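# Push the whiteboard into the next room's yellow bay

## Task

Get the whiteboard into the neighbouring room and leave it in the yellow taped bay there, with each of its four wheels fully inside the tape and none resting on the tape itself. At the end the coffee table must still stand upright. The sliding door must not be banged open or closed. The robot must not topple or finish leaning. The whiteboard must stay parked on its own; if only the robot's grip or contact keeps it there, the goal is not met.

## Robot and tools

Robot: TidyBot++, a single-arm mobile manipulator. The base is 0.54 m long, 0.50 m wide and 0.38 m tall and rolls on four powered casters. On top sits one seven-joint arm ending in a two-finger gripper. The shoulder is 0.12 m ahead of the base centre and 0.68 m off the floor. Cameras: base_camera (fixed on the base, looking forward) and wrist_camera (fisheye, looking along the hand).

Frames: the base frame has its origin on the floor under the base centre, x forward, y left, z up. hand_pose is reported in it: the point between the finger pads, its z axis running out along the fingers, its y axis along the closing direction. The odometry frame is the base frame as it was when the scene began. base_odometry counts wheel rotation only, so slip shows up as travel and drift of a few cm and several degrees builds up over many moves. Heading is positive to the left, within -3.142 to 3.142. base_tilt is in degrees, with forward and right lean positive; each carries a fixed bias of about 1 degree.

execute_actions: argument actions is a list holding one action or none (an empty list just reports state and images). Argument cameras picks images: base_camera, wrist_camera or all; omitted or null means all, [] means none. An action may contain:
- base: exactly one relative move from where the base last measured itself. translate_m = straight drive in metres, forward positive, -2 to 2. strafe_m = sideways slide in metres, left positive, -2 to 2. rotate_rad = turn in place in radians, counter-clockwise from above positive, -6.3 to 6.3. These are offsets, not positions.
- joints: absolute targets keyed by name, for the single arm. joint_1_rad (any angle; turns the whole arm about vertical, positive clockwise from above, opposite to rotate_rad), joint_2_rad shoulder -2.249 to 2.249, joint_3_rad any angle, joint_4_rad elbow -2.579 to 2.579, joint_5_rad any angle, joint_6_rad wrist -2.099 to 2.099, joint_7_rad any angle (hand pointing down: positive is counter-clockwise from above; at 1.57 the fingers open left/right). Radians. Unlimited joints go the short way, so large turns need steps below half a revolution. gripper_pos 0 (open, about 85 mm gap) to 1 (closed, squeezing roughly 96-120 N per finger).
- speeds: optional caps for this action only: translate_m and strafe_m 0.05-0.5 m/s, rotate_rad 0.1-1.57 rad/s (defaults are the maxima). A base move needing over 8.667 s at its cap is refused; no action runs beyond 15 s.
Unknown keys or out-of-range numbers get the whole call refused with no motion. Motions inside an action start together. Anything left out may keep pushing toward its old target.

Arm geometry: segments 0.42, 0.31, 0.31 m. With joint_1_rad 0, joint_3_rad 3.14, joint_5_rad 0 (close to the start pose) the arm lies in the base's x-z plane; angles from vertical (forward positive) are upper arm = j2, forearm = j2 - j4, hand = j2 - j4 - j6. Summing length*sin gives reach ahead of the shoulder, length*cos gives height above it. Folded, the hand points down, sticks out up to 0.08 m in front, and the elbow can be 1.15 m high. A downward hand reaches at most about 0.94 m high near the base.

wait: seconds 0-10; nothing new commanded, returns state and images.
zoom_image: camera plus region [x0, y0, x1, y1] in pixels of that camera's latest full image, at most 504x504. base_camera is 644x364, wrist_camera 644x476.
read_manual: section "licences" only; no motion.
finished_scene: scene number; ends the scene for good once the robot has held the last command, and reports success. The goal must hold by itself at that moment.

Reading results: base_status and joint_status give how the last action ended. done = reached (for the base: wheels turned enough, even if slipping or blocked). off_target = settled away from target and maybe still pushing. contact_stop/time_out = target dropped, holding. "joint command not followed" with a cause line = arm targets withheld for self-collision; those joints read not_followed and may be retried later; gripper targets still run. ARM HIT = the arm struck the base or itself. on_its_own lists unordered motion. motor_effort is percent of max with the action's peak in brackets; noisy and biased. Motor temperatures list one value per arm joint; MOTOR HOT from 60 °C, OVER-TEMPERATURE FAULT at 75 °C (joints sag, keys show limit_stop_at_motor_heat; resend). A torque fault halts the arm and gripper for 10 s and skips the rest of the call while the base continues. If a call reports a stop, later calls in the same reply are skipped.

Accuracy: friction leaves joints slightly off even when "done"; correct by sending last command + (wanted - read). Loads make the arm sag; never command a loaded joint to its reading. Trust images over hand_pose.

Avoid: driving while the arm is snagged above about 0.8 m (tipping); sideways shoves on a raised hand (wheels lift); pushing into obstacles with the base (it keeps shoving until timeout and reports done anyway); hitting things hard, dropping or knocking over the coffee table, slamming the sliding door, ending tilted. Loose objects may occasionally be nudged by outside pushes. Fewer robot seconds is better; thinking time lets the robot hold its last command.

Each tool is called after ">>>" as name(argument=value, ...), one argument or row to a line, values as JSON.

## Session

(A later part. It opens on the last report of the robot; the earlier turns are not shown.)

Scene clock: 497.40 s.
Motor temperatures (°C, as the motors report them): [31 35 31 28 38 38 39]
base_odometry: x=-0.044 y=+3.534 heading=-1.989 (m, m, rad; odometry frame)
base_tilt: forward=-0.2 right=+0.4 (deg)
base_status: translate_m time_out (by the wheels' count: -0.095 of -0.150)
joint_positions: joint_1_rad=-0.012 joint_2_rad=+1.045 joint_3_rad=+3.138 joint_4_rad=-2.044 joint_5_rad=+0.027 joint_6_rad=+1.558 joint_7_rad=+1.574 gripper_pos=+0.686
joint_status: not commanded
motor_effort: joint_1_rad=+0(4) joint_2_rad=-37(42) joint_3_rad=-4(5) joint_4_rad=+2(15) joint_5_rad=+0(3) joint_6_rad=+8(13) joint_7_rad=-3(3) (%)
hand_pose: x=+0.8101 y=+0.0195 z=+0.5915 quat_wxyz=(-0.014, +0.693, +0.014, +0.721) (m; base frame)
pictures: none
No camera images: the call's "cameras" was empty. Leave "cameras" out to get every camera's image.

>>> execute_actions(
  actions=[
    {"base":{"translate_m":0.02},"joints":{"gripper_pos":0},"speeds":{"translate_m":0.05}},
  ],
)

Scene clock: 508.87 s.
Motor temperatures (°C, as the motors report them): [31 35 31 28 38 38 39]
base_odometry: x=-0.053 y=+3.515 heading=-1.989 (m, m, rad; odometry frame)
base_tilt: forward=-0.2 right=+0.3 (deg)
base_status: done
joint_positions: joint_1_rad=-0.008 joint_2_rad=+1.046 joint_3_rad=+3.138 joint_4_rad=-2.049 joint_5_rad=+0.027 joint_6_rad=+1.563 joint_7_rad=+1.574 gripper_pos=+0.000
joint_status: all done
motor_effort: joint_1_rad=+0(2) joint_2_rad=-37(38) joint_3_rad=-2(3) joint_4_rad=+5(10) joint_5_rad=+1(2) joint_6_rad=+8(8) joint_7_rad=-1(4) (%)
hand_pose: x=+0.8085 y=+0.0171 z=+0.5909 quat_wxyz=(-0.013, +0.693, +0.013, +0.721) (m; base frame)
pictures: base_camera, wrist_camera
Images, in order (width x height): base_camera 644x364, wrist_camera 644x476.

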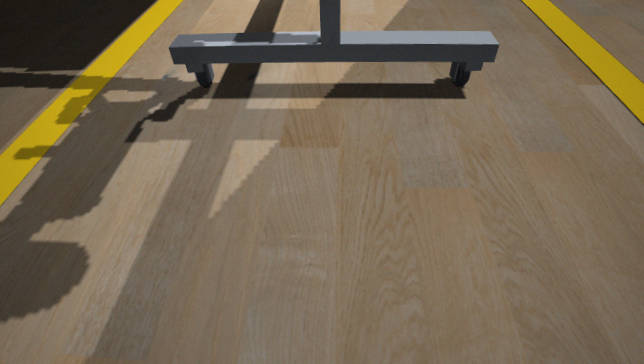

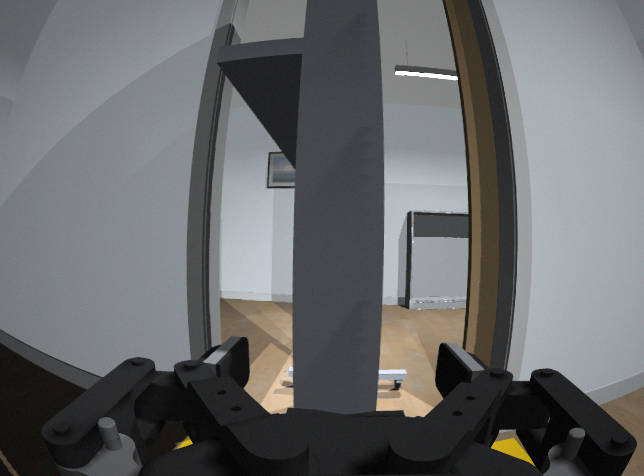

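>>> execute_actions(
  actions=[
    {"joints":{"joint_2_rad":0.45,"joint_4_rad":-2.55,"joint_6_rad":1.3}},
  ],
  cameras=[],
)

>>> execute_actions(
  actions=[
    {"joints":{"joint_1_rad":2.0,"joint_6_rad":0.9}},
  ],
)

Scene clock: 518.37 s.
Motor temperatures (°C, as the motors report them): [31 35 31 28 38 38 39]
base_odometry: x=-0.053 y=+3.515 heading=-1.989 (m, m, rad; odometry frame)
base_tilt: forward=-0.2 right=+0.4 (deg)
base_status: not commanded
joint_positions: joint_1_rad=-0.008 joint_2_rad=+0.463 joint_3_rad=+3.138 joint_4_rad=-2.538 joint_5_rad=+0.027 joint_6_rad=+1.338 joint_7_rad=+1.574 gripper_pos=+0.000
joint_status: all done
motor_effort: joint_1_rad=+0(0) joint_2_rad=-23(38) joint_3_rad=-1(1) joint_4_rad=+6(7) joint_5_rad=+1(1) joint_6_rad=+8(9) joint_7_rad=-1(0) (%)
hand_pose: x=+0.6608 y=+0.0158 z=+0.7185 quat_wxyz=(-0.011, +0.739, +0.016, +0.674) (m; base frame)
pictures: none
No camera images: the call's "cameras" was empty. Leave "cameras" out to get every camera's image.

Scene clock: 521.47 s.
Motor temperatures (°C, as the motors report them): [31 35 31 28 38 38 39]
base_odometry: x=-0.053 y=+3.515 heading=-1.989 (m, m, rad; odometry frame)
base_tilt: forward=-0.2 right=+0.4 (deg)
base_status: not commanded
joint_positions: joint_1_rad=+1.992 joint_2_rad=+0.463 joint_3_rad=+3.138 joint_4_rad=-2.538 joint_5_rad=+0.027 joint_6_rad=+0.938 joint_7_rad=+1.574 gripper_pos=+0.000
joint_status: all done
motor_effort: joint_1_rad=+0(1) joint_2_rad=-23(24) joint_3_rad=-1(2) joint_4_rad=+6(6) joint_5_rad=+0(1) joint_6_rad=+7(8) joint_7_rad=-1(0) (%)
hand_pose: x=-0.0789 y=-0.4662 z=+0.6000 quat_wxyz=(+0.428, +0.479, -0.712, +0.284) (m; base frame)
pictures: base_camera, wrist_camera
Images, in order (width x height): base_camera 644x364, wrist_camera 644x476.

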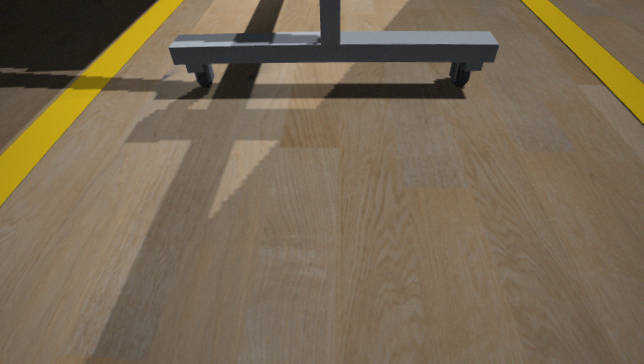

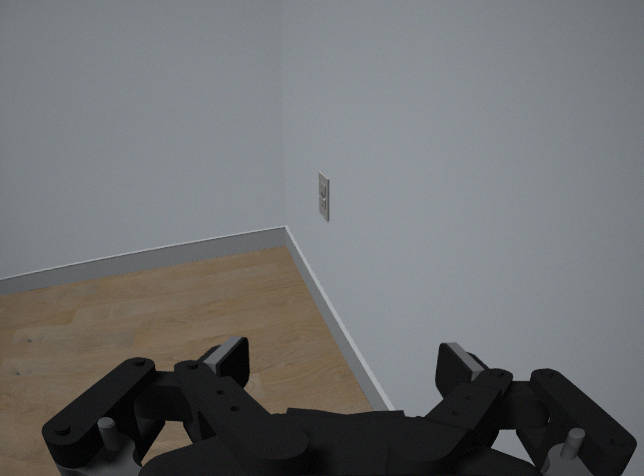

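>>> execute_actions(
  actions=[
    {"base":{"strafe_m":-0.8},"joints":{"joint_1_rad":0.5},"speeds":{"strafe_m":0.3}},
  ],
  cameras=[],
)

>>> execute_actions(
  actions=[
    {"base":{"translate_m":0.68},"joints":{"joint_1_rad":-1.57,"joint_2_rad":1.05,"joint_4_rad":-2.05,"joint_6_rad":1.55},"speeds":{"translate_m":0.2}},
  ],
)

Scene clock: 539.50 s.
Motor temperatures (°C, as the motors report them): [31 35 31 28 38 38 39]
base_odometry: x=-0.784 y=+3.841 heading=-1.989 (m, m, rad; odometry frame)
base_tilt: forward=-0.2 right=+0.4 (deg)
base_status: done
joint_positions: joint_1_rad=+0.508 joint_2_rad=+0.462 joint_3_rad=+3.138 joint_4_rad=-2.541 joint_5_rad=+0.027 joint_6_rad=+0.937 joint_7_rad=+1.574 gripper_pos=+0.000
joint_status: all done
motor_effort: joint_1_rad=+0(2) joint_2_rad=-23(24) joint_3_rad=-1(2) joint_4_rad=+6(7) joint_5_rad=+1(1) joint_6_rad=+7(8) joint_7_rad=-1(1) (%)
hand_pose: x=+0.5651 y=-0.2367 z=+0.5991 quat_wxyz=(+0.123, +0.835, -0.202, +0.497) (m; base frame)
pictures: none
No camera images: the call's "cameras" was empty. Leave "cameras" out to get every camera's image.

Scene clock: 543.67 s.
Motor temperatures (°C, as the motors report them): [31 35 31 28 38 38 39]
base_odometry: x=-1.060 y=+3.219 heading=-1.989 (m, m, rad; odometry frame)
base_tilt: forward=-0.2 right=+0.3 (deg)
base_status: done
joint_positions: joint_1_rad=-1.566 joint_2_rad=+1.032 joint_3_rad=+3.138 joint_4_rad=-2.066 joint_5_rad=+0.027 joint_6_rad=+1.511 joint_7_rad=+1.574 gripper_pos=+0.000
joint_status: all done
motor_effort: joint_1_rad=+0(4) joint_2_rad=-36(37) joint_3_rad=-2(3) joint_4_rad=+5(6) joint_5_rad=+1(1) joint_6_rad=+9(8) joint_7_rad=-1(1) (%)
hand_pose: x=+0.1113 y=+0.6860 z=+0.5787 quat_wxyz=(-0.502, +0.498, +0.510, +0.490) (m; base frame)
pictures: base_camera, wrist_camera
Images, in order (width x height): base_camera 644x364, wrist_camera 644x476.

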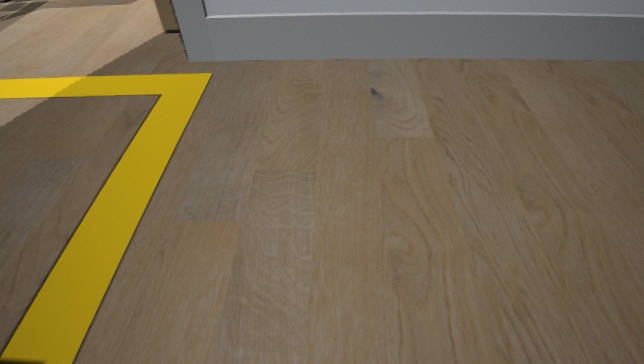

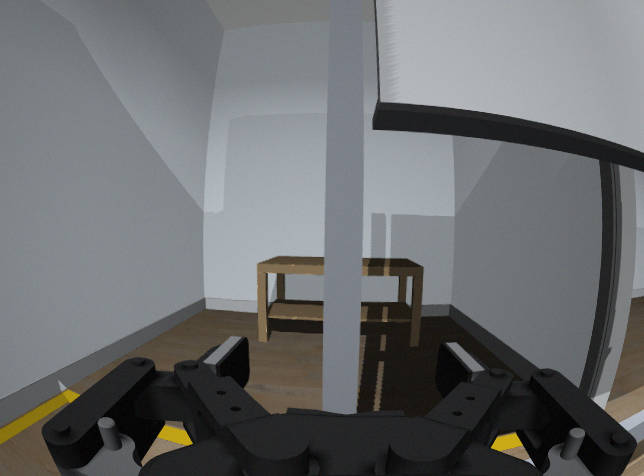

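>>> execute_actions(
  actions=[
    {"base":{"strafe_m":0.13},"speeds":{"strafe_m":0.1}},
  ],
  cameras=["wrist_camera"],
)

>>> execute_actions(
  actions=[
    {"joints":{"gripper_pos":1}},
  ],
  cameras=["wrist_camera"],
)

Scene clock: 555.37 s.
Motor temperatures (°C, as the motors report them): [31 35 31 28 38 38 39]
base_odometry: x=-0.942 y=+3.166 heading=-1.990 (m, m, rad; odometry frame)
base_tilt: forward=-0.2 right=+0.3 (deg)
base_status: done
joint_positions: joint_1_rad=-1.566 joint_2_rad=+1.033 joint_3_rad=+3.138 joint_4_rad=-2.060 joint_5_rad=+0.027 joint_6_rad=+1.512 joint_7_rad=+1.574 gripper_pos=+0.000
joint_status: not commanded
motor_effort: joint_1_rad=-1(2) joint_2_rad=-37(37) joint_3_rad=-2(2) joint_4_rad=+5(6) joint_5_rad=+1(1) joint_6_rad=+9(9) joint_7_rad=-1(1) (%)
hand_pose: x=+0.1113 y=+0.6878 z=+0.5803 quat_wxyz=(-0.503, +0.496, +0.509, +0.492) (m; base frame)
pictures: wrist_camera
Images, in order (width x height): wrist_camera 644x476.

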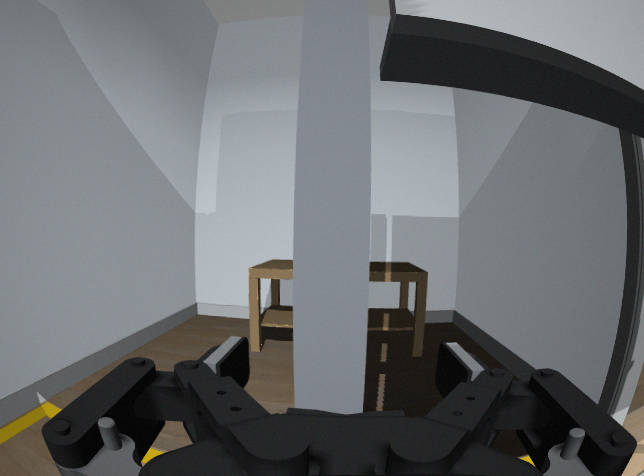

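Scene clock: 556.47 s.
Motor temperatures (°C, as the motors report them): [31 35 31 28 38 38 39]
base_odometry: x=-0.942 y=+3.166 heading=-1.990 (m, m, rad; odometry frame)
base_tilt: forward=-0.2 right=+0.3 (deg)
base_status: not commanded
joint_positions: joint_1_rad=-1.573 joint_2_rad=+1.033 joint_3_rad=+3.137 joint_4_rad=-2.060 joint_5_rad=+0.027 joint_6_rad=+1.513 joint_7_rad=+1.574 gripper_pos=+0.696
joint_status: gripper_pos off_target (ended at +0.696, target +1.000)
motor_effort: joint_1_rad=-1(6) joint_2_rad=-36(38) joint_3_rad=-3(5) joint_4_rad=+5(7) joint_5_rad=+1(4) joint_6_rad=+8(9) joint_7_rad=-2(3) (%)
hand_pose: x=+0.1054 y=+0.6877 z=+0.5804 quat_wxyz=(-0.506, +0.494, +0.510, +0.490) (m; base frame)
pictures: wrist_camera
Images, in order (width x height): wrist_camera 644x476.

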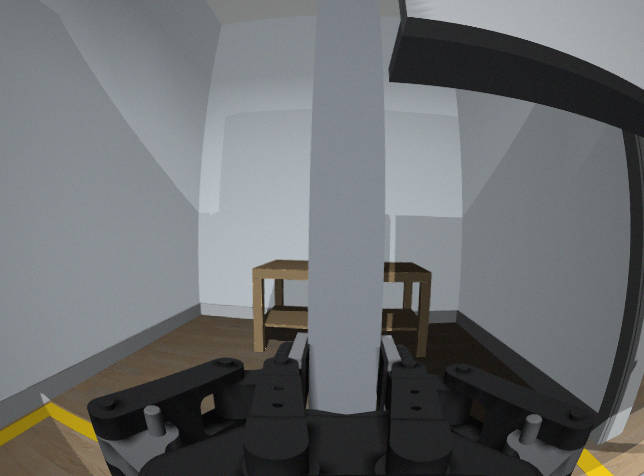

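Gripped. Pull back 0.5.

>>> execute_actions(
  actions=[
    {"base":{"translate_m":-0.5},"speeds":{"translate_m":0.1}},
  ],
)

Scene clock: 572.93 s.
Motor temperatures (°C, as the motors report them): [31 35 31 28 38 38 39]
base_odometry: x=-0.738 y=+3.623 heading=-1.990 (m, m, rad; odometry frame)
base_tilt: forward=-0.2 right=+0.3 (deg)
base_status: done
joint_positions: joint_1_rad=-1.521 joint_2_rad=+1.035 joint_3_rad=+3.162 joint_4_rad=-2.057 joint_5_rad=-0.027 joint_6_rad=+1.514 joint_7_rad=+1.574 gripper_pos=+0.696
joint_status: not commanded
motor_effort: joint_1_rad=-8(15) joint_2_rad=-37(38) joint_3_rad=-4(8) joint_4_rad=+6(7) joint_5_rad=+10(11) joint_6_rad=+8(10) joint_7_rad=+2(3) (%)
hand_pose: x=+0.1691 y=+0.6870 z=+0.5805 quat_wxyz=(-0.471, +0.518, +0.484, +0.524) (m; base frame)
pictures: base_camera, wrist_camera
Images, in order (width x height): base_camera 644x364, wrist_camera 644x476.

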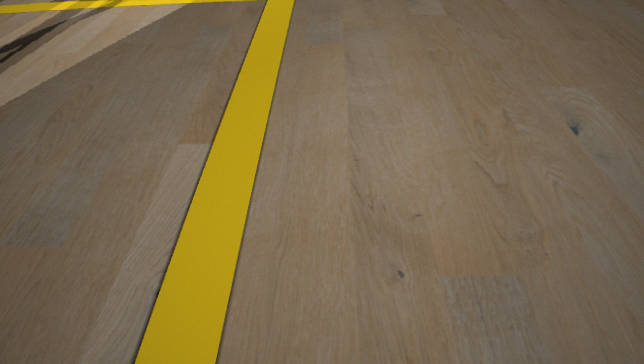

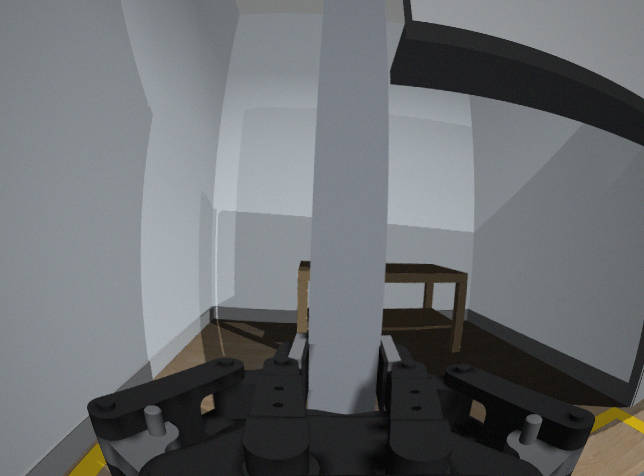

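>>> execute_actions(
  actions=[
    {"joints":{"gripper_pos":0}},
  ],
  cameras=[],
)

>>> execute_actions(
  actions=[
    {"base":{"strafe_m":-0.3},"joints":{"joint_1_rad":-1.2,"joint_6_rad":0.95},"speeds":{"strafe_m":0.2}},
  ],
)

Scene clock: 590.67 s.
Motor temperatures (°C, as the motors report them): [31 35 31 28 38 39 39]
base_odometry: x=-0.738 y=+3.623 heading=-1.990 (m, m, rad; odometry frame)
base_tilt: forward=-0.2 right=+0.3 (deg)
base_status: not commanded
joint_positions: joint_1_rad=-1.551 joint_2_rad=+1.035 joint_3_rad=+3.156 joint_4_rad=-2.055 joint_5_rad=-0.012 joint_6_rad=+1.514 joint_7_rad=+1.574 gripper_pos=+0.000
joint_status: all done
motor_effort: joint_1_rad=-2(8) joint_2_rad=-37(38) joint_3_rad=-3(4) joint_4_rad=+5(6) joint_5_rad=+2(9) joint_6_rad=+8(9) joint_7_rad=+0(2) (%)
hand_pose: x=+0.1418 y=+0.6890 z=+0.5809 quat_wxyz=(-0.485, +0.508, +0.495, +0.512) (m; base frame)
pictures: none
No camera images: the call's "cameras" was empty. Leave "cameras" out to get every camera's image.

Scene clock: 592.93 s.
Motor temperatures (°C, as the motors report them): [31 35 31 28 38 39 39]
base_odometry: x=-1.012 y=+3.745 heading=-1.990 (m, m, rad; odometry frame)
base_tilt: forward=-0.2 right=+0.3 (deg)
base_status: done
joint_positions: joint_1_rad=-1.200 joint_2_rad=+1.036 joint_3_rad=+3.145 joint_4_rad=-2.055 joint_5_rad=+0.004 joint_6_rad=+0.984 joint_7_rad=+1.574 gripper_pos=+0.000
joint_status: all done
motor_effort: joint_1_rad=+0(3) joint_2_rad=-36(38) joint_3_rad=-2(3) joint_4_rad=+5(6) joint_5_rad=+1(2) joint_6_rad=+8(9) joint_7_rad=-1(1) (%)
hand_pose: x=+0.3524 y=+0.6019 z=+0.4231 quat_wxyz=(-0.278, +0.716, +0.493, +0.409) (m; base frame)
pictures: base_camera, wrist_camera
Images, in order (width x height): base_camera 644x364, wrist_camera 644x476.

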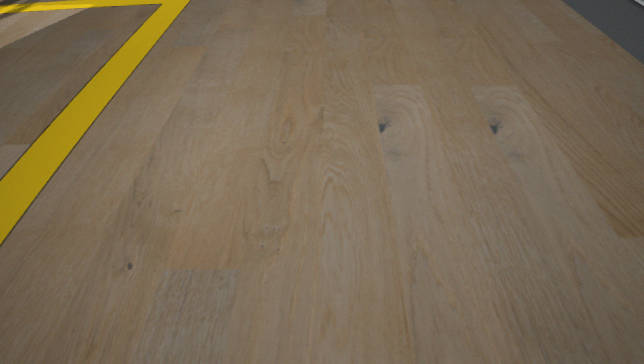

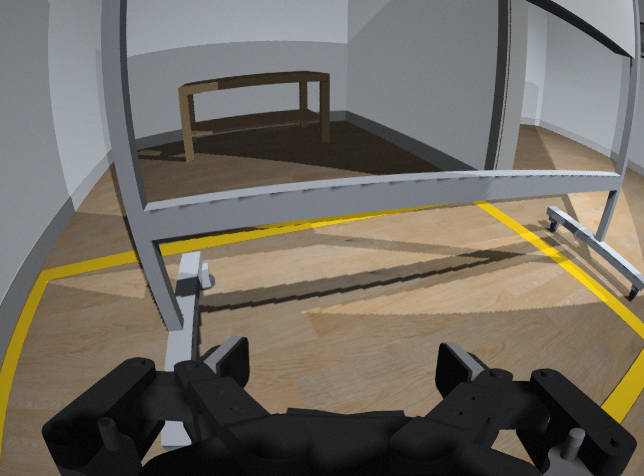

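>>> execute_actions(
  actions=[
    {"joints":{"joint_1_rad":-1.55,"joint_6_rad":1.55}},
  ],
  cameras=[],
)

>>> execute_actions(
  actions=[
    {"base":{"strafe_m":0.3},"speeds":{"strafe_m":0.15}},
  ],
  cameras=["wrist_camera"],
)

>>> execute_actions(
  actions=[
    {"joints":{"gripper_pos":1}},
  ],
  cameras=["wrist_camera"],
)

Scene clock: 604.50 s.
Motor temperatures (°C, as the motors report them): [31 35 31 28 38 39 39]
base_odometry: x=-1.012 y=+3.745 heading=-1.990 (m, m, rad; odometry frame)
base_tilt: forward=-0.2 right=+0.3 (deg)
base_status: not commanded
joint_positions: joint_1_rad=-1.550 joint_2_rad=+1.038 joint_3_rad=+3.140 joint_4_rad=-2.055 joint_5_rad=+0.004 joint_6_rad=+1.516 joint_7_rad=+1.574 gripper_pos=+0.000
joint_status: all done
motor_effort: joint_1_rad=+0(3) joint_2_rad=-37(38) joint_3_rad=-1(3) joint_4_rad=+5(5) joint_5_rad=+1(0) joint_6_rad=+8(8) joint_7_rad=+0(1) (%)
hand_pose: x=+0.1300 y=+0.6890 z=+0.5797 quat_wxyz=(-0.494, +0.505, +0.498, +0.503) (m; base frame)
pictures: none
No camera images: the call's "cameras" was empty. Leave "cameras" out to get every camera's image.

Scene clock: 607.17 s.
Motor temperatures (°C, as the motors report them): [31 35 31 28 38 39 39]
base_odometry: x=-0.738 y=+3.623 heading=-1.989 (m, m, rad; odometry frame)
base_tilt: forward=-0.2 right=+0.3 (deg)
base_status: done
joint_positions: joint_1_rad=-1.550 joint_2_rad=+1.039 joint_3_rad=+3.140 joint_4_rad=-2.054 joint_5_rad=+0.004 joint_6_rad=+1.517 joint_7_rad=+1.574 gripper_pos=+0.000
joint_status: not commanded
motor_effort: joint_1_rad=+0(1) joint_2_rad=-37(38) joint_3_rad=-1(2) joint_4_rad=+6(12) joint_5_rad=+1(2) joint_6_rad=+8(9) joint_7_rad=-1(1) (%)
hand_pose: x=+0.1300 y=+0.6892 z=+0.5798 quat_wxyz=(-0.494, +0.505, +0.498, +0.503) (m; base frame)
pictures: wrist_camera
Images, in order (width x height): wrist_camera 644x476.

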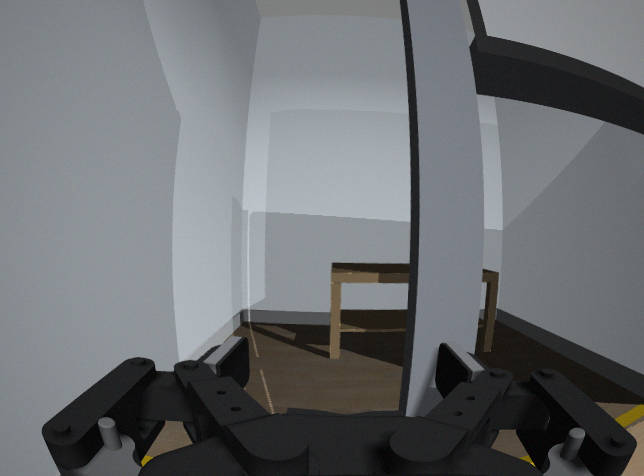

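Scene clock: 608.27 s.
Motor temperatures (°C, as the motors report them): [31 35 31 28 38 39 39]
base_odometry: x=-0.738 y=+3.623 heading=-1.989 (m, m, rad; odometry frame)
base_tilt: forward=-0.2 right=+0.3 (deg)
base_status: not commanded
joint_positions: joint_1_rad=-1.549 joint_2_rad=+1.039 joint_3_rad=+3.140 joint_4_rad=-2.055 joint_5_rad=+0.004 joint_6_rad=+1.517 joint_7_rad=+1.574 gripper_pos=+0.999
joint_status: all done
motor_effort: joint_1_rad=+0(3) joint_2_rad=-37(38) joint_3_rad=-2(3) joint_4_rad=+5(8) joint_5_rad=+1(2) joint_6_rad=+9(8) joint_7_rad=+0(0) (%)
hand_pose: x=+0.1312 y=+0.6888 z=+0.5794 quat_wxyz=(-0.494, +0.505, +0.497, +0.503) (m; base frame)
pictures: wrist_camera
Images, in order (width x height): wrist_camera 644x476.

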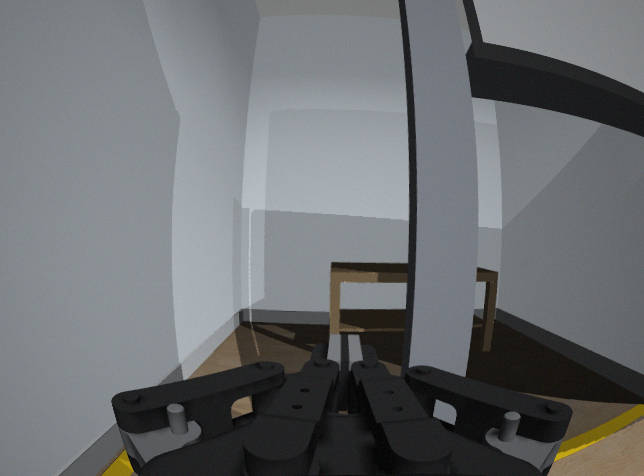

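>>> execute_actions(
  actions=[
    {"base":{"strafe_m":-0.13},"speeds":{"strafe_m":0.15}},
  ],
  cameras=[],
)

>>> execute_actions(
  actions=[
    {"base":{"translate_m":0.05},"joints":{"gripper_pos":0},"speeds":{"translate_m":0.1}},
  ],
  cameras=["wrist_camera"],
)

>>> execute_actions(
  actions=[
    {"base":{"strafe_m":0.13},"speeds":{"strafe_m":0.1}},
  ],
  cameras=["wrist_camera"],
)

Scene clock: 629.70 s.
Motor temperatures (°C, as the motors report them): [31 35 31 28 38 39 39]
base_odometry: x=-0.857 y=+3.676 heading=-1.989 (m, m, rad; odometry frame)
base_tilt: forward=-0.2 right=+0.3 (deg)
base_status: done
joint_positions: joint_1_rad=-1.549 joint_2_rad=+1.039 joint_3_rad=+3.140 joint_4_rad=-2.055 joint_5_rad=+0.004 joint_6_rad=+1.517 joint_7_rad=+1.574 gripper_pos=+0.999
joint_status: not commanded
motor_effort: joint_1_rad=+0(3) joint_2_rad=-37(38) joint_3_rad=-1(3) joint_4_rad=+5(6) joint_5_rad=+0(0) joint_6_rad=+8(9) joint_7_rad=-1(1) (%)
hand_pose: x=+0.1311 y=+0.6889 z=+0.5795 quat_wxyz=(-0.494, +0.505, +0.497, +0.503) (m; base frame)
pictures: none
No camera images: the call's "cameras" was empty. Leave "cameras" out to get every camera's image.

Scene clock: 630.80 s.
Motor temperatures (°C, as the motors report them): [31 35 31 28 38 39 39]
base_odometry: x=-0.877 y=+3.630 heading=-1.989 (m, m, rad; odometry frame)
base_tilt: forward=-0.2 right=+0.3 (deg)
base_status: done
joint_positions: joint_1_rad=-1.548 joint_2_rad=+1.039 joint_3_rad=+3.140 joint_4_rad=-2.055 joint_5_rad=+0.004 joint_6_rad=+1.517 joint_7_rad=+1.574 gripper_pos=+0.000
joint_status: all done
motor_effort: joint_1_rad=+0(4) joint_2_rad=-36(39) joint_3_rad=-2(3) joint_4_rad=+5(6) joint_5_rad=+0(0) joint_6_rad=+9(9) joint_7_rad=+0(0) (%)
hand_pose: x=+0.1312 y=+0.6889 z=+0.5794 quat_wxyz=(-0.494, +0.505, +0.497, +0.503) (m; base frame)
pictures: wrist_camera
Images, in order (width x height): wrist_camera 644x476.

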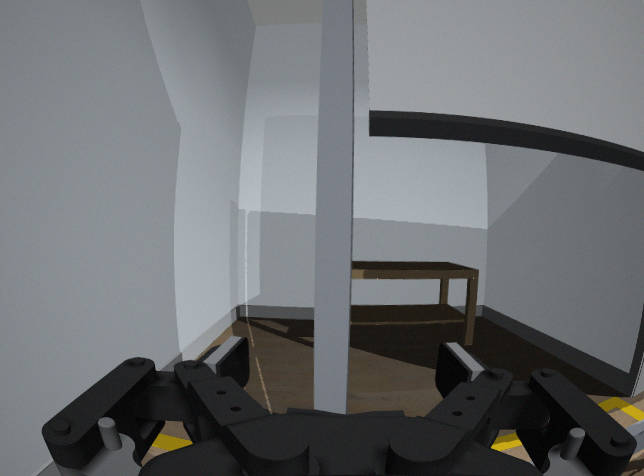

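Scene clock: 632.67 s.
Motor temperatures (°C, as the motors report them): [31 35 31 28 38 39 39]
base_odometry: x=-0.758 y=+3.577 heading=-1.989 (m, m, rad; odometry frame)
base_tilt: forward=-0.2 right=+0.3 (deg)
base_status: done
joint_positions: joint_1_rad=-1.548 joint_2_rad=+1.039 joint_3_rad=+3.140 joint_4_rad=-2.054 joint_5_rad=+0.004 joint_6_rad=+1.517 joint_7_rad=+1.574 gripper_pos=+0.000
joint_status: not commanded
motor_effort: joint_1_rad=+0(1) joint_2_rad=-36(38) joint_3_rad=-2(2) joint_4_rad=+5(6) joint_5_rad=+1(0) joint_6_rad=+8(9) joint_7_rad=+0(1) (%)
hand_pose: x=+0.1312 y=+0.6889 z=+0.5795 quat_wxyz=(-0.494, +0.505, +0.497, +0.503) (m; base frame)
pictures: wrist_camera
Images, in order (width x height): wrist_camera 644x476.

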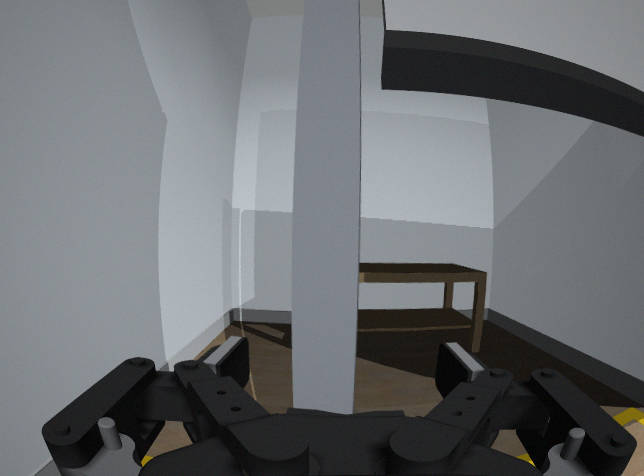

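>>> execute_actions(
  actions=[
    {"base":{"strafe_m":0.03},"speeds":{"strafe_m":0.05}},
  ],
  cameras=[],
)

>>> execute_actions(
  actions=[
    {"joints":{"gripper_pos":1}},
  ],
  cameras=["wrist_camera"],
)

>>> execute_actions(
  actions=[
    {"base":{"translate_m":-0.3},"speeds":{"translate_m":0.07}},
  ],
  cameras=["wrist_camera"],
)

Scene clock: 642.40 s.
Motor temperatures (°C, as the motors report them): [31 35 31 28 38 39 39]
base_odometry: x=-0.731 y=+3.565 heading=-1.989 (m, m, rad; odometry frame)
base_tilt: forward=-0.2 right=+0.3 (deg)
base_status: done
joint_positions: joint_1_rad=-1.549 joint_2_rad=+1.039 joint_3_rad=+3.140 joint_4_rad=-2.054 joint_5_rad=+0.004 joint_6_rad=+1.517 joint_7_rad=+1.574 gripper_pos=+0.000
joint_status: not commanded
motor_effort: joint_1_rad=+0(3) joint_2_rad=-37(38) joint_3_rad=-1(3) joint_4_rad=+5(6) joint_5_rad=+1(1) joint_6_rad=+8(9) joint_7_rad=+0(1) (%)
hand_pose: x=+0.1312 y=+0.6890 z=+0.5795 quat_wxyz=(-0.494, +0.505, +0.497, +0.503) (m; base frame)
pictures: none
No camera images: the call's "cameras" was empty. Leave "cameras" out to get every camera's image.

Scene clock: 643.50 s.
Motor temperatures (°C, as the motors report them): [31 35 31 28 38 39 39]
base_odometry: x=-0.731 y=+3.565 heading=-1.989 (m, m, rad; odometry frame)
base_tilt: forward=-0.2 right=+0.3 (deg)
base_status: not commanded
joint_positions: joint_1_rad=-1.554 joint_2_rad=+1.039 joint_3_rad=+3.138 joint_4_rad=-2.055 joint_5_rad=+0.013 joint_6_rad=+1.518 joint_7_rad=+1.574 gripper_pos=+0.676
joint_status: gripper_pos off_target (ended at +0.676, target +1.000)
motor_effort: joint_1_rad=-1(3) joint_2_rad=-36(37) joint_3_rad=-2(0) joint_4_rad=+5(8) joint_5_rad=+5(6) joint_6_rad=+8(9) joint_7_rad=-2(2) (%)
hand_pose: x=+0.1235 y=+0.6889 z=+0.5795 quat_wxyz=(-0.498, +0.502, +0.501, +0.499) (m; base frame)
pictures: wrist_camera
Images, in order (width x height): wrist_camera 644x476.

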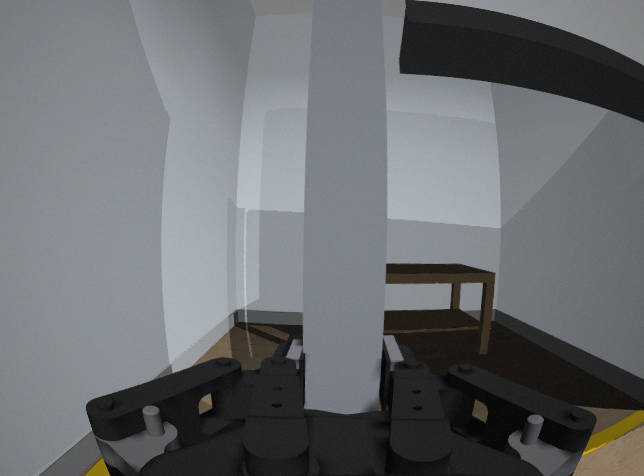

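Scene clock: 651.63 s.
Motor temperatures (°C, as the motors report them): [31 35 31 28 38 39 39]
base_odometry: x=-0.631 y=+3.788 heading=-1.990 (m, m, rad; odometry frame)
base_tilt: forward=-0.2 right=+0.3 (deg)
base_status: translate_m time_out (by the wheels' count: -0.244 of -0.300)
joint_positions: joint_1_rad=-1.510 joint_2_rad=+1.041 joint_3_rad=+3.159 joint_4_rad=-2.053 joint_5_rad=-0.019 joint_6_rad=+1.521 joint_7_rad=+1.574 gripper_pos=+0.686
joint_status: not commanded
motor_effort: joint_1_rad=-5(16) joint_2_rad=-38(39) joint_3_rad=-3(7) joint_4_rad=+6(10) joint_5_rad=+5(11) joint_6_rad=+10(11) joint_7_rad=+1(3) (%)
hand_pose: x=+0.1731 y=+0.6871 z=+0.5793 quat_wxyz=(-0.472, +0.518, +0.482, +0.525) (m; base frame)
pictures: wrist_camera
Images, in order (width x height): wrist_camera 644x476.

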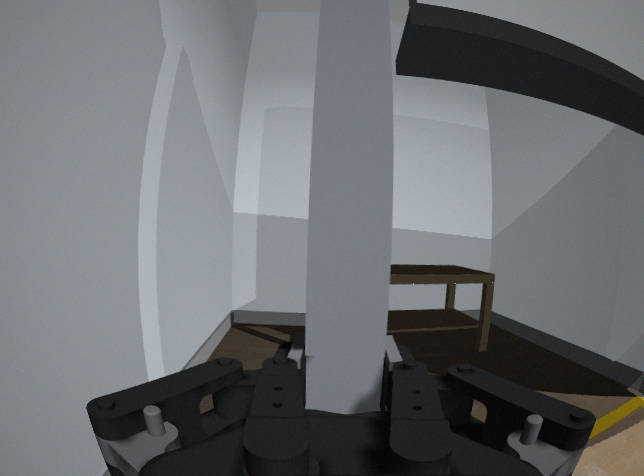

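>>> execute_actions(
  actions=[
    {"base":{"translate_m":0.03},"joints":{"gripper_pos":0},"speeds":{"translate_m":0.05}},
  ],
  cameras=[],
)

>>> execute_actions(
  actions=[
    {"base":{"strafe_m":-0.3},"joints":{"joint_1_rad":-1.2,"joint_6_rad":0.95},"speeds":{"strafe_m":0.2}},
  ],
)

Scene clock: 659.93 s.
Motor temperatures (°C, as the motors report them): [31 35 31 28 38 39 39]
base_odometry: x=-0.644 y=+3.761 heading=-1.989 (m, m, rad; odometry frame)
base_tilt: forward=-0.2 right=+0.3 (deg)
base_status: done
joint_positions: joint_1_rad=-1.544 joint_2_rad=+1.041 joint_3_rad=+3.148 joint_4_rad=-2.053 joint_5_rad=+0.000 joint_6_rad=+1.521 joint_7_rad=+1.574 gripper_pos=+0.000
joint_status: all done
motor_effort: joint_1_rad=+0(7) joint_2_rad=-37(39) joint_3_rad=-1(5) joint_4_rad=+5(8) joint_5_rad=+0(8) joint_6_rad=+8(10) joint_7_rad=+0(0) (%)
hand_pose: x=+0.1388 y=+0.6890 z=+0.5793 quat_wxyz=(-0.490, +0.506, +0.496, +0.509) (m; base frame)
pictures: none
No camera images: the call's "cameras" was empty. Leave "cameras" out to get every camera's image.

Scene clock: 662.20 s.
Motor temperatures (°C, as the motors report them): [31 35 31 28 38 39 39]
base_odometry: x=-0.918 y=+3.883 heading=-1.989 (m, m, rad; odometry frame)
base_tilt: forward=-0.2 right=+0.3 (deg)
base_status: done
joint_positions: joint_1_rad=-1.200 joint_2_rad=+1.041 joint_3_rad=+3.146 joint_4_rad=-2.053 joint_5_rad=+0.002 joint_6_rad=+0.984 joint_7_rad=+1.574 gripper_pos=+0.000
joint_status: all done
motor_effort: joint_1_rad=+0(3) joint_2_rad=-36(39) joint_3_rad=-1(3) joint_4_rad=+5(6) joint_5_rad=+0(1) joint_6_rad=+8(10) joint_7_rad=-1(1) (%)
hand_pose: x=+0.3530 y=+0.6011 z=+0.4202 quat_wxyz=(-0.277, +0.717, +0.493, +0.408) (m; base frame)
pictures: base_camera, wrist_camera
Images, in order (width x height): base_camera 644x364, wrist_camera 644x476.

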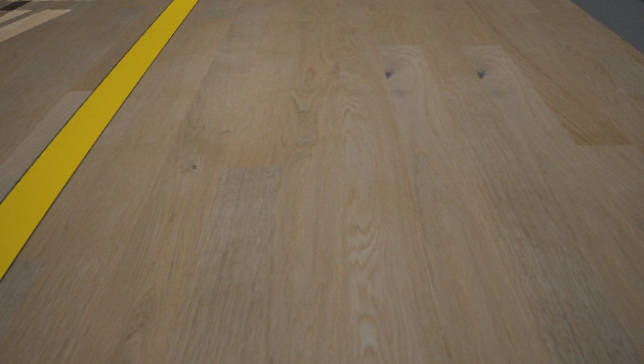

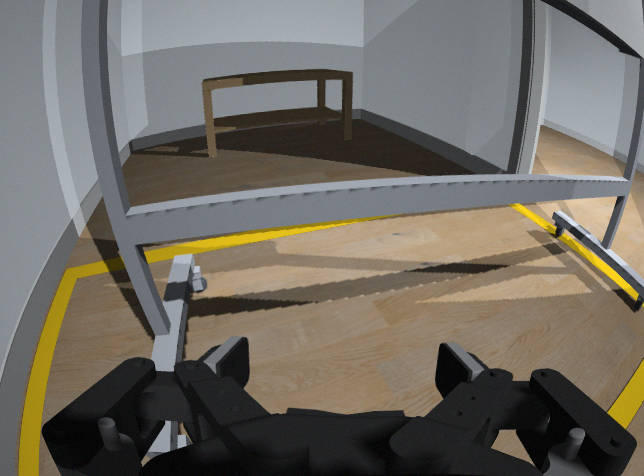

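>>> execute_actions(
  actions=[
    {"base":{"translate_m":1.12},"joints":{"joint_1_rad":-1.2,"joint_6_rad":1.55,"gripper_pos":1},"speeds":{"translate_m":0.3}},
  ],
)

Scene clock: 688.67 s.
Motor temperatures (°C, as the motors report them): [31 35 31 28 38 39 39]
base_odometry: x=-1.373 y=+2.859 heading=-1.989 (m, m, rad; odometry frame)
base_tilt: forward=-0.2 right=+0.3 (deg)
base_status: done
joint_positions: joint_1_rad=-1.198 joint_2_rad=+1.046 joint_3_rad=+3.145 joint_4_rad=-2.053 joint_5_rad=+0.002 joint_6_rad=+1.534 joint_7_rad=+1.574 gripper_pos=+0.999
joint_status: all done
motor_effort: joint_1_rad=-1(2) joint_2_rad=-37(39) joint_3_rad=-1(3) joint_4_rad=+5(6) joint_5_rad=+0(1) joint_6_rad=+9(8) joint_7_rad=+0(1) (%)
hand_pose: x=+0.3695 y=+0.6417 z=+0.5806 quat_wxyz=(-0.398, +0.581, +0.399, +0.587) (m; base frame)
pictures: base_camera, wrist_camera
Images, in order (width x height): base_camera 644x364, wrist_camera 644x476.

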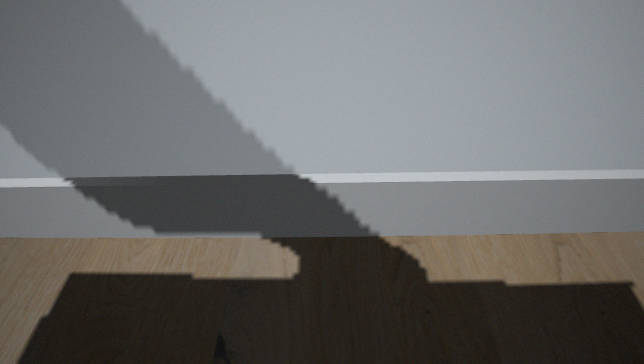

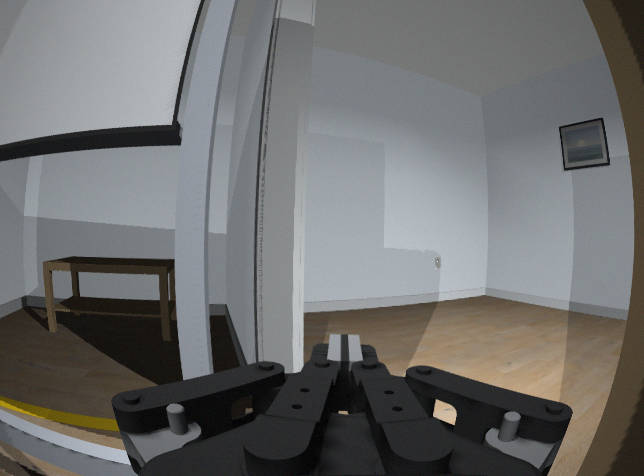

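>>> execute_actions(
  actions=[
    {"base":{"strafe_m":0.2},"speeds":{"strafe_m":0.08}},
  ],
  cameras=["wrist_camera"],
)

Scene clock: 701.03 s.
Motor temperatures (°C, as the motors report them): [31 36 31 28 38 39 39]
base_odometry: x=-1.190 y=+2.778 heading=-1.989 (m, m, rad; odometry frame)
base_tilt: forward=-0.2 right=+0.3 (deg)
base_status: done
joint_positions: joint_1_rad=-1.198 joint_2_rad=+1.046 joint_3_rad=+3.145 joint_4_rad=-2.053 joint_5_rad=+0.002 joint_6_rad=+1.534 joint_7_rad=+1.574 gripper_pos=+0.999
joint_status: not commanded
motor_effort: joint_1_rad=+0(2) joint_2_rad=-37(38) joint_3_rad=-2(2) joint_4_rad=+5(6) joint_5_rad=+1(1) joint_6_rad=+8(9) joint_7_rad=+0(0) (%)
hand_pose: x=+0.3695 y=+0.6417 z=+0.5806 quat_wxyz=(-0.398, +0.581, +0.399, +0.587) (m; base frame)
pictures: wrist_camera
Images, in order (width x height): wrist_camera 644x476.

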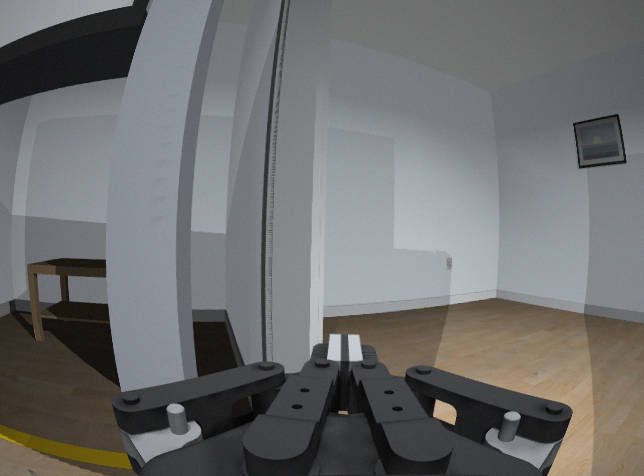

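Post is now left of the fingers. Drive back.

>>> execute_actions(
  actions=[
    {"base":{"translate_m":-0.22},"speeds":{"translate_m":0.06}},
  ],
  cameras=["wrist_camera"],
)

>>> execute_actions(
  actions=[
    {"base":{"strafe_m":-0.35},"joints":{"joint_1_rad":-1.57,"joint_6_rad":0.8},"speeds":{"strafe_m":0.15}},
  ],
)

Scene clock: 713.00 s.
Motor temperatures (°C, as the motors report them): [31 36 31 28 38 39 39]
base_odometry: x=-1.101 y=+2.979 heading=-1.989 (m, m, rad; odometry frame)
base_tilt: forward=-0.2 right=+0.3 (deg)
base_status: done
joint_positions: joint_1_rad=-1.203 joint_2_rad=+1.046 joint_3_rad=+3.143 joint_4_rad=-2.054 joint_5_rad=+0.002 joint_6_rad=+1.534 joint_7_rad=+1.574 gripper_pos=+0.999
joint_status: not commanded
motor_effort: joint_1_rad=+0(13) joint_2_rad=-37(38) joint_3_rad=-1(8) joint_4_rad=+5(7) joint_5_rad=+0(11) joint_6_rad=+8(9) joint_7_rad=+0(0) (%)
hand_pose: x=+0.3656 y=+0.6428 z=+0.5802 quat_wxyz=(-0.400, +0.581, +0.401, +0.585) (m; base frame)
pictures: wrist_camera
Images, in order (width x height): wrist_camera 644x476.

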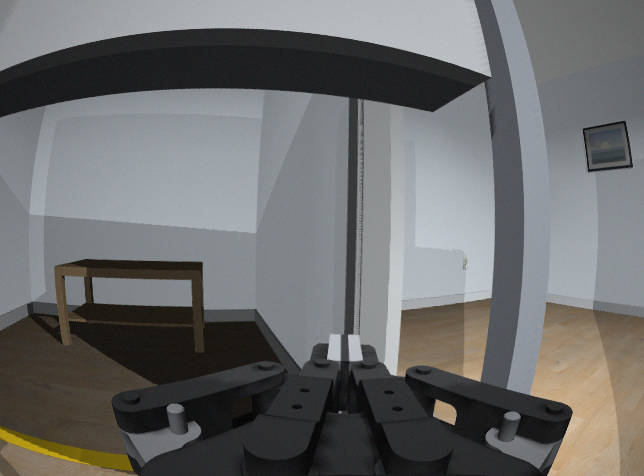

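Scene clock: 716.00 s.
Motor temperatures (°C, as the motors report them): [31 36 31 28 38 39 39]
base_odometry: x=-1.421 y=+3.121 heading=-1.989 (m, m, rad; odometry frame)
base_tilt: forward=-0.2 right=+0.3 (deg)
base_status: done
joint_positions: joint_1_rad=-1.570 joint_2_rad=+1.046 joint_3_rad=+3.139 joint_4_rad=-2.054 joint_5_rad=+0.002 joint_6_rad=+0.833 joint_7_rad=+1.574 gripper_pos=+0.999
joint_status: all done
motor_effort: joint_1_rad=+0(2) joint_2_rad=-36(38) joint_3_rad=-2(3) joint_4_rad=+4(6) joint_5_rad=+0(0) joint_6_rad=+7(9) joint_7_rad=+0(1) (%)
hand_pose: x=+0.1161 y=+0.6160 z=+0.3791 quat_wxyz=(-0.300, +0.639, +0.642, +0.299) (m; base frame)
pictures: base_camera, wrist_camera
Images, in order (width x height): base_camera 644x364, wrist_camera 644x476.

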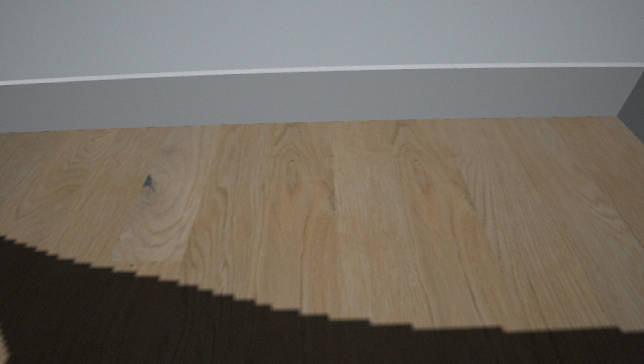

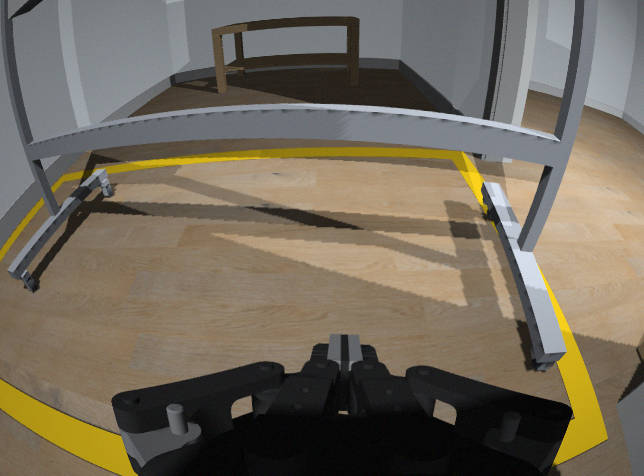

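>>> execute_actions(
  actions=[
    {"base":{"translate_m":0.33},"joints":{"joint_1_rad":-1.57,"joint_6_rad":1.55,"gripper_pos":0},"speeds":{"translate_m":0.15}},
  ],
  cameras=[],
)

>>> execute_actions(
  actions=[
    {"base":{"strafe_m":0.15},"speeds":{"strafe_m":0.1}},
  ],
)

Scene clock: 729.17 s.
Motor temperatures (°C, as the motors report them): [31 36 31 28 38 39 39]
base_odometry: x=-1.555 y=+2.820 heading=-1.989 (m, m, rad; odometry frame)
base_tilt: forward=-0.2 right=+0.3 (deg)
base_status: done
joint_positions: joint_1_rad=-1.568 joint_2_rad=+1.047 joint_3_rad=+3.139 joint_4_rad=-2.054 joint_5_rad=+0.002 joint_6_rad=+1.534 joint_7_rad=+1.574 gripper_pos=+0.000
joint_status: all done
motor_effort: joint_1_rad=-1(4) joint_2_rad=-37(38) joint_3_rad=-2(3) joint_4_rad=+5(6) joint_5_rad=+1(1) joint_6_rad=+8(8) joint_7_rad=-1(1) (%)
hand_pose: x=+0.1178 y=+0.6885 z=+0.5795 quat_wxyz=(-0.501, +0.499, +0.499, +0.501) (m; base frame)
pictures: none
No camera images: the call's "cameras" was empty. Leave "cameras" out to get every camera's image.

Scene clock: 731.23 s.
Motor temperatures (°C, as the motors report them): [31 36 31 28 38 39 39]
base_odometry: x=-1.418 y=+2.758 heading=-1.990 (m, m, rad; odometry frame)
base_tilt: forward=-0.2 right=+0.3 (deg)
base_status: done
joint_positions: joint_1_rad=-1.568 joint_2_rad=+1.047 joint_3_rad=+3.139 joint_4_rad=-2.053 joint_5_rad=+0.002 joint_6_rad=+1.534 joint_7_rad=+1.574 gripper_pos=+0.000
joint_status: not commanded
motor_effort: joint_1_rad=-1(1) joint_2_rad=-37(38) joint_3_rad=-2(2) joint_4_rad=+5(6) joint_5_rad=+1(1) joint_6_rad=+8(9) joint_7_rad=+0(1) (%)
hand_pose: x=+0.1178 y=+0.6885 z=+0.5795 quat_wxyz=(-0.501, +0.499, +0.499, +0.501) (m; base frame)
pictures: base_camera, wrist_camera
Images, in order (width x height): base_camera 644x364, wrist_camera 644x476.

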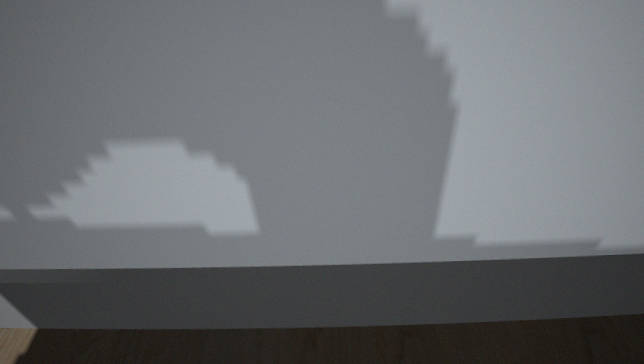

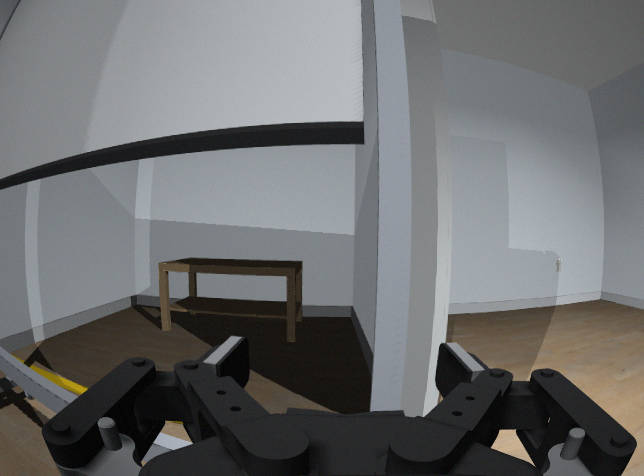

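>>> execute_actions(
  actions=[
    {"base":{"strafe_m":0.13},"joints":{"joint_1_rad":-1.5},"speeds":{"strafe_m":0.07}},
  ],
  cameras=["wrist_camera"],
)

Scene clock: 739.90 s.
Motor temperatures (°C, as the motors report them): [31 36 31 28 38 39 39]
base_odometry: x=-1.299 y=+2.705 heading=-1.990 (m, m, rad; odometry frame)
base_tilt: forward=-0.2 right=+0.3 (deg)
base_status: done
joint_positions: joint_1_rad=-1.500 joint_2_rad=+1.047 joint_3_rad=+3.140 joint_4_rad=-2.053 joint_5_rad=+0.002 joint_6_rad=+1.534 joint_7_rad=+1.574 gripper_pos=+0.000
joint_status: all done
motor_effort: joint_1_rad=-1(2) joint_2_rad=-36(38) joint_3_rad=-2(2) joint_4_rad=+5(6) joint_5_rad=+1(1) joint_6_rad=+8(8) joint_7_rad=+0(0) (%)
hand_pose: x=+0.1646 y=+0.6871 z=+0.5795 quat_wxyz=(-0.484, +0.515, +0.482, +0.518) (m; base frame)
pictures: wrist_camera
Images, in order (width x height): wrist_camera 644x476.

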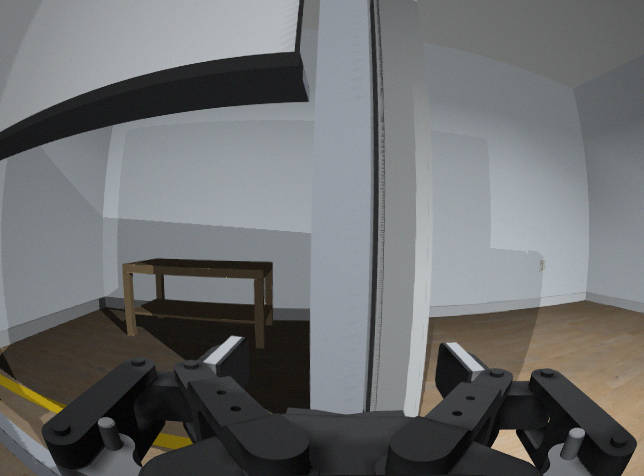

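>>> execute_actions(
  actions=[
    {"base":{"strafe_m":0.05},"speeds":{"strafe_m":0.05}},
  ],
  cameras=[],
)

>>> execute_actions(
  actions=[
    {"joints":{"gripper_pos":1}},
  ],
  cameras=["wrist_camera"],
)

>>> execute_actions(
  actions=[
    {"base":{"translate_m":-0.2},"speeds":{"translate_m":0.06}},
  ],
  cameras=["wrist_camera"],
)

Scene clock: 748.00 s.
Motor temperatures (°C, as the motors report them): [31 36 31 28 38 39 39]
base_odometry: x=-1.253 y=+2.685 heading=-1.990 (m, m, rad; odometry frame)
base_tilt: forward=-0.2 right=+0.3 (deg)
base_status: done
joint_positions: joint_1_rad=-1.500 joint_2_rad=+1.047 joint_3_rad=+3.140 joint_4_rad=-2.053 joint_5_rad=+0.002 joint_6_rad=+1.534 joint_7_rad=+1.574 gripper_pos=+0.000
joint_status: not commanded
motor_effort: joint_1_rad=+0(3) joint_2_rad=-37(38) joint_3_rad=-2(3) joint_4_rad=+5(6) joint_5_rad=+0(1) joint_6_rad=+8(8) joint_7_rad=-1(1) (%)
hand_pose: x=+0.1646 y=+0.6871 z=+0.5795 quat_wxyz=(-0.484, +0.515, +0.482, +0.518) (m; base frame)
pictures: none
No camera images: the call's "cameras" was empty. Leave "cameras" out to get every camera's image.

Scene clock: 749.10 s.
Motor temperatures (°C, as the motors report them): [31 36 31 28 38 39 39]
base_odometry: x=-1.253 y=+2.685 heading=-1.990 (m, m, rad; odometry frame)
base_tilt: forward=-0.2 right=+0.3 (deg)
base_status: not commanded
joint_positions: joint_1_rad=-1.500 joint_2_rad=+1.047 joint_3_rad=+3.140 joint_4_rad=-2.053 joint_5_rad=+0.002 joint_6_rad=+1.534 joint_7_rad=+1.574 gripper_pos=+0.687
joint_status: gripper_pos off_target (ended at +0.687, target +1.000)
motor_effort: joint_1_rad=+0(2) joint_2_rad=-37(37) joint_3_rad=-3(3) joint_4_rad=+5(6) joint_5_rad=+2(5) joint_6_rad=+9(9) joint_7_rad=-3(3) (%)
hand_pose: x=+0.1654 y=+0.6870 z=+0.5795 quat_wxyz=(-0.483, +0.515, +0.482, +0.518) (m; base frame)
pictures: wrist_camera
Images, in order (width x height): wrist_camera 644x476.

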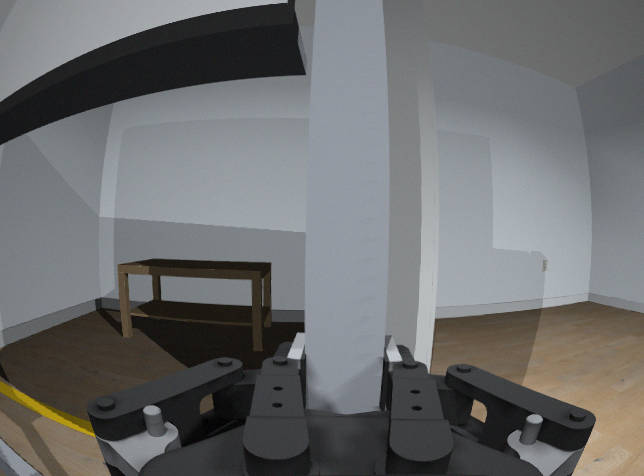

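Scene clock: 752.93 s.
Motor temperatures (°C, as the motors report them): [31 36 31 28 38 39 39]
base_odometry: x=-1.172 y=+2.867 heading=-1.990 (m, m, rad; odometry frame)
base_tilt: forward=-0.2 right=+0.3 (deg)
base_status: done
joint_positions: joint_1_rad=-1.451 joint_2_rad=+1.047 joint_3_rad=+3.157 joint_4_rad=-2.053 joint_5_rad=-0.016 joint_6_rad=+1.534 joint_7_rad=+1.574 gripper_pos=+0.687
joint_status: not commanded
motor_effort: joint_1_rad=-9(14) joint_2_rad=-37(39) joint_3_rad=-4(7) joint_4_rad=+5(6) joint_5_rad=+8(10) joint_6_rad=+9(10) joint_7_rad=+4(4) (%)
hand_pose: x=+0.2117 y=+0.6825 z=+0.5795 quat_wxyz=(-0.460, +0.530, +0.466, +0.539) (m; base frame)
pictures: wrist_camera
Images, in order (width x height): wrist_camera 644x476.

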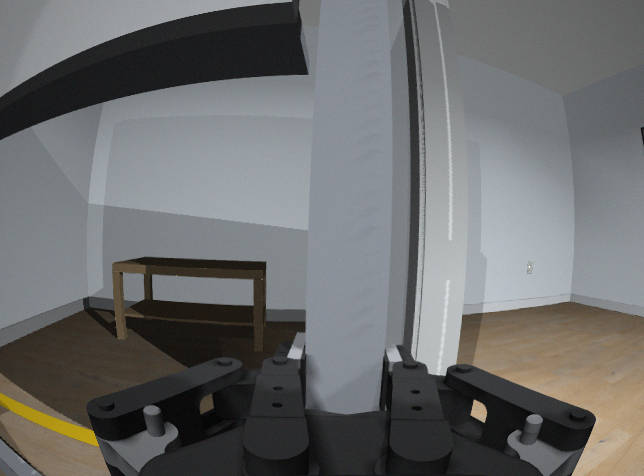

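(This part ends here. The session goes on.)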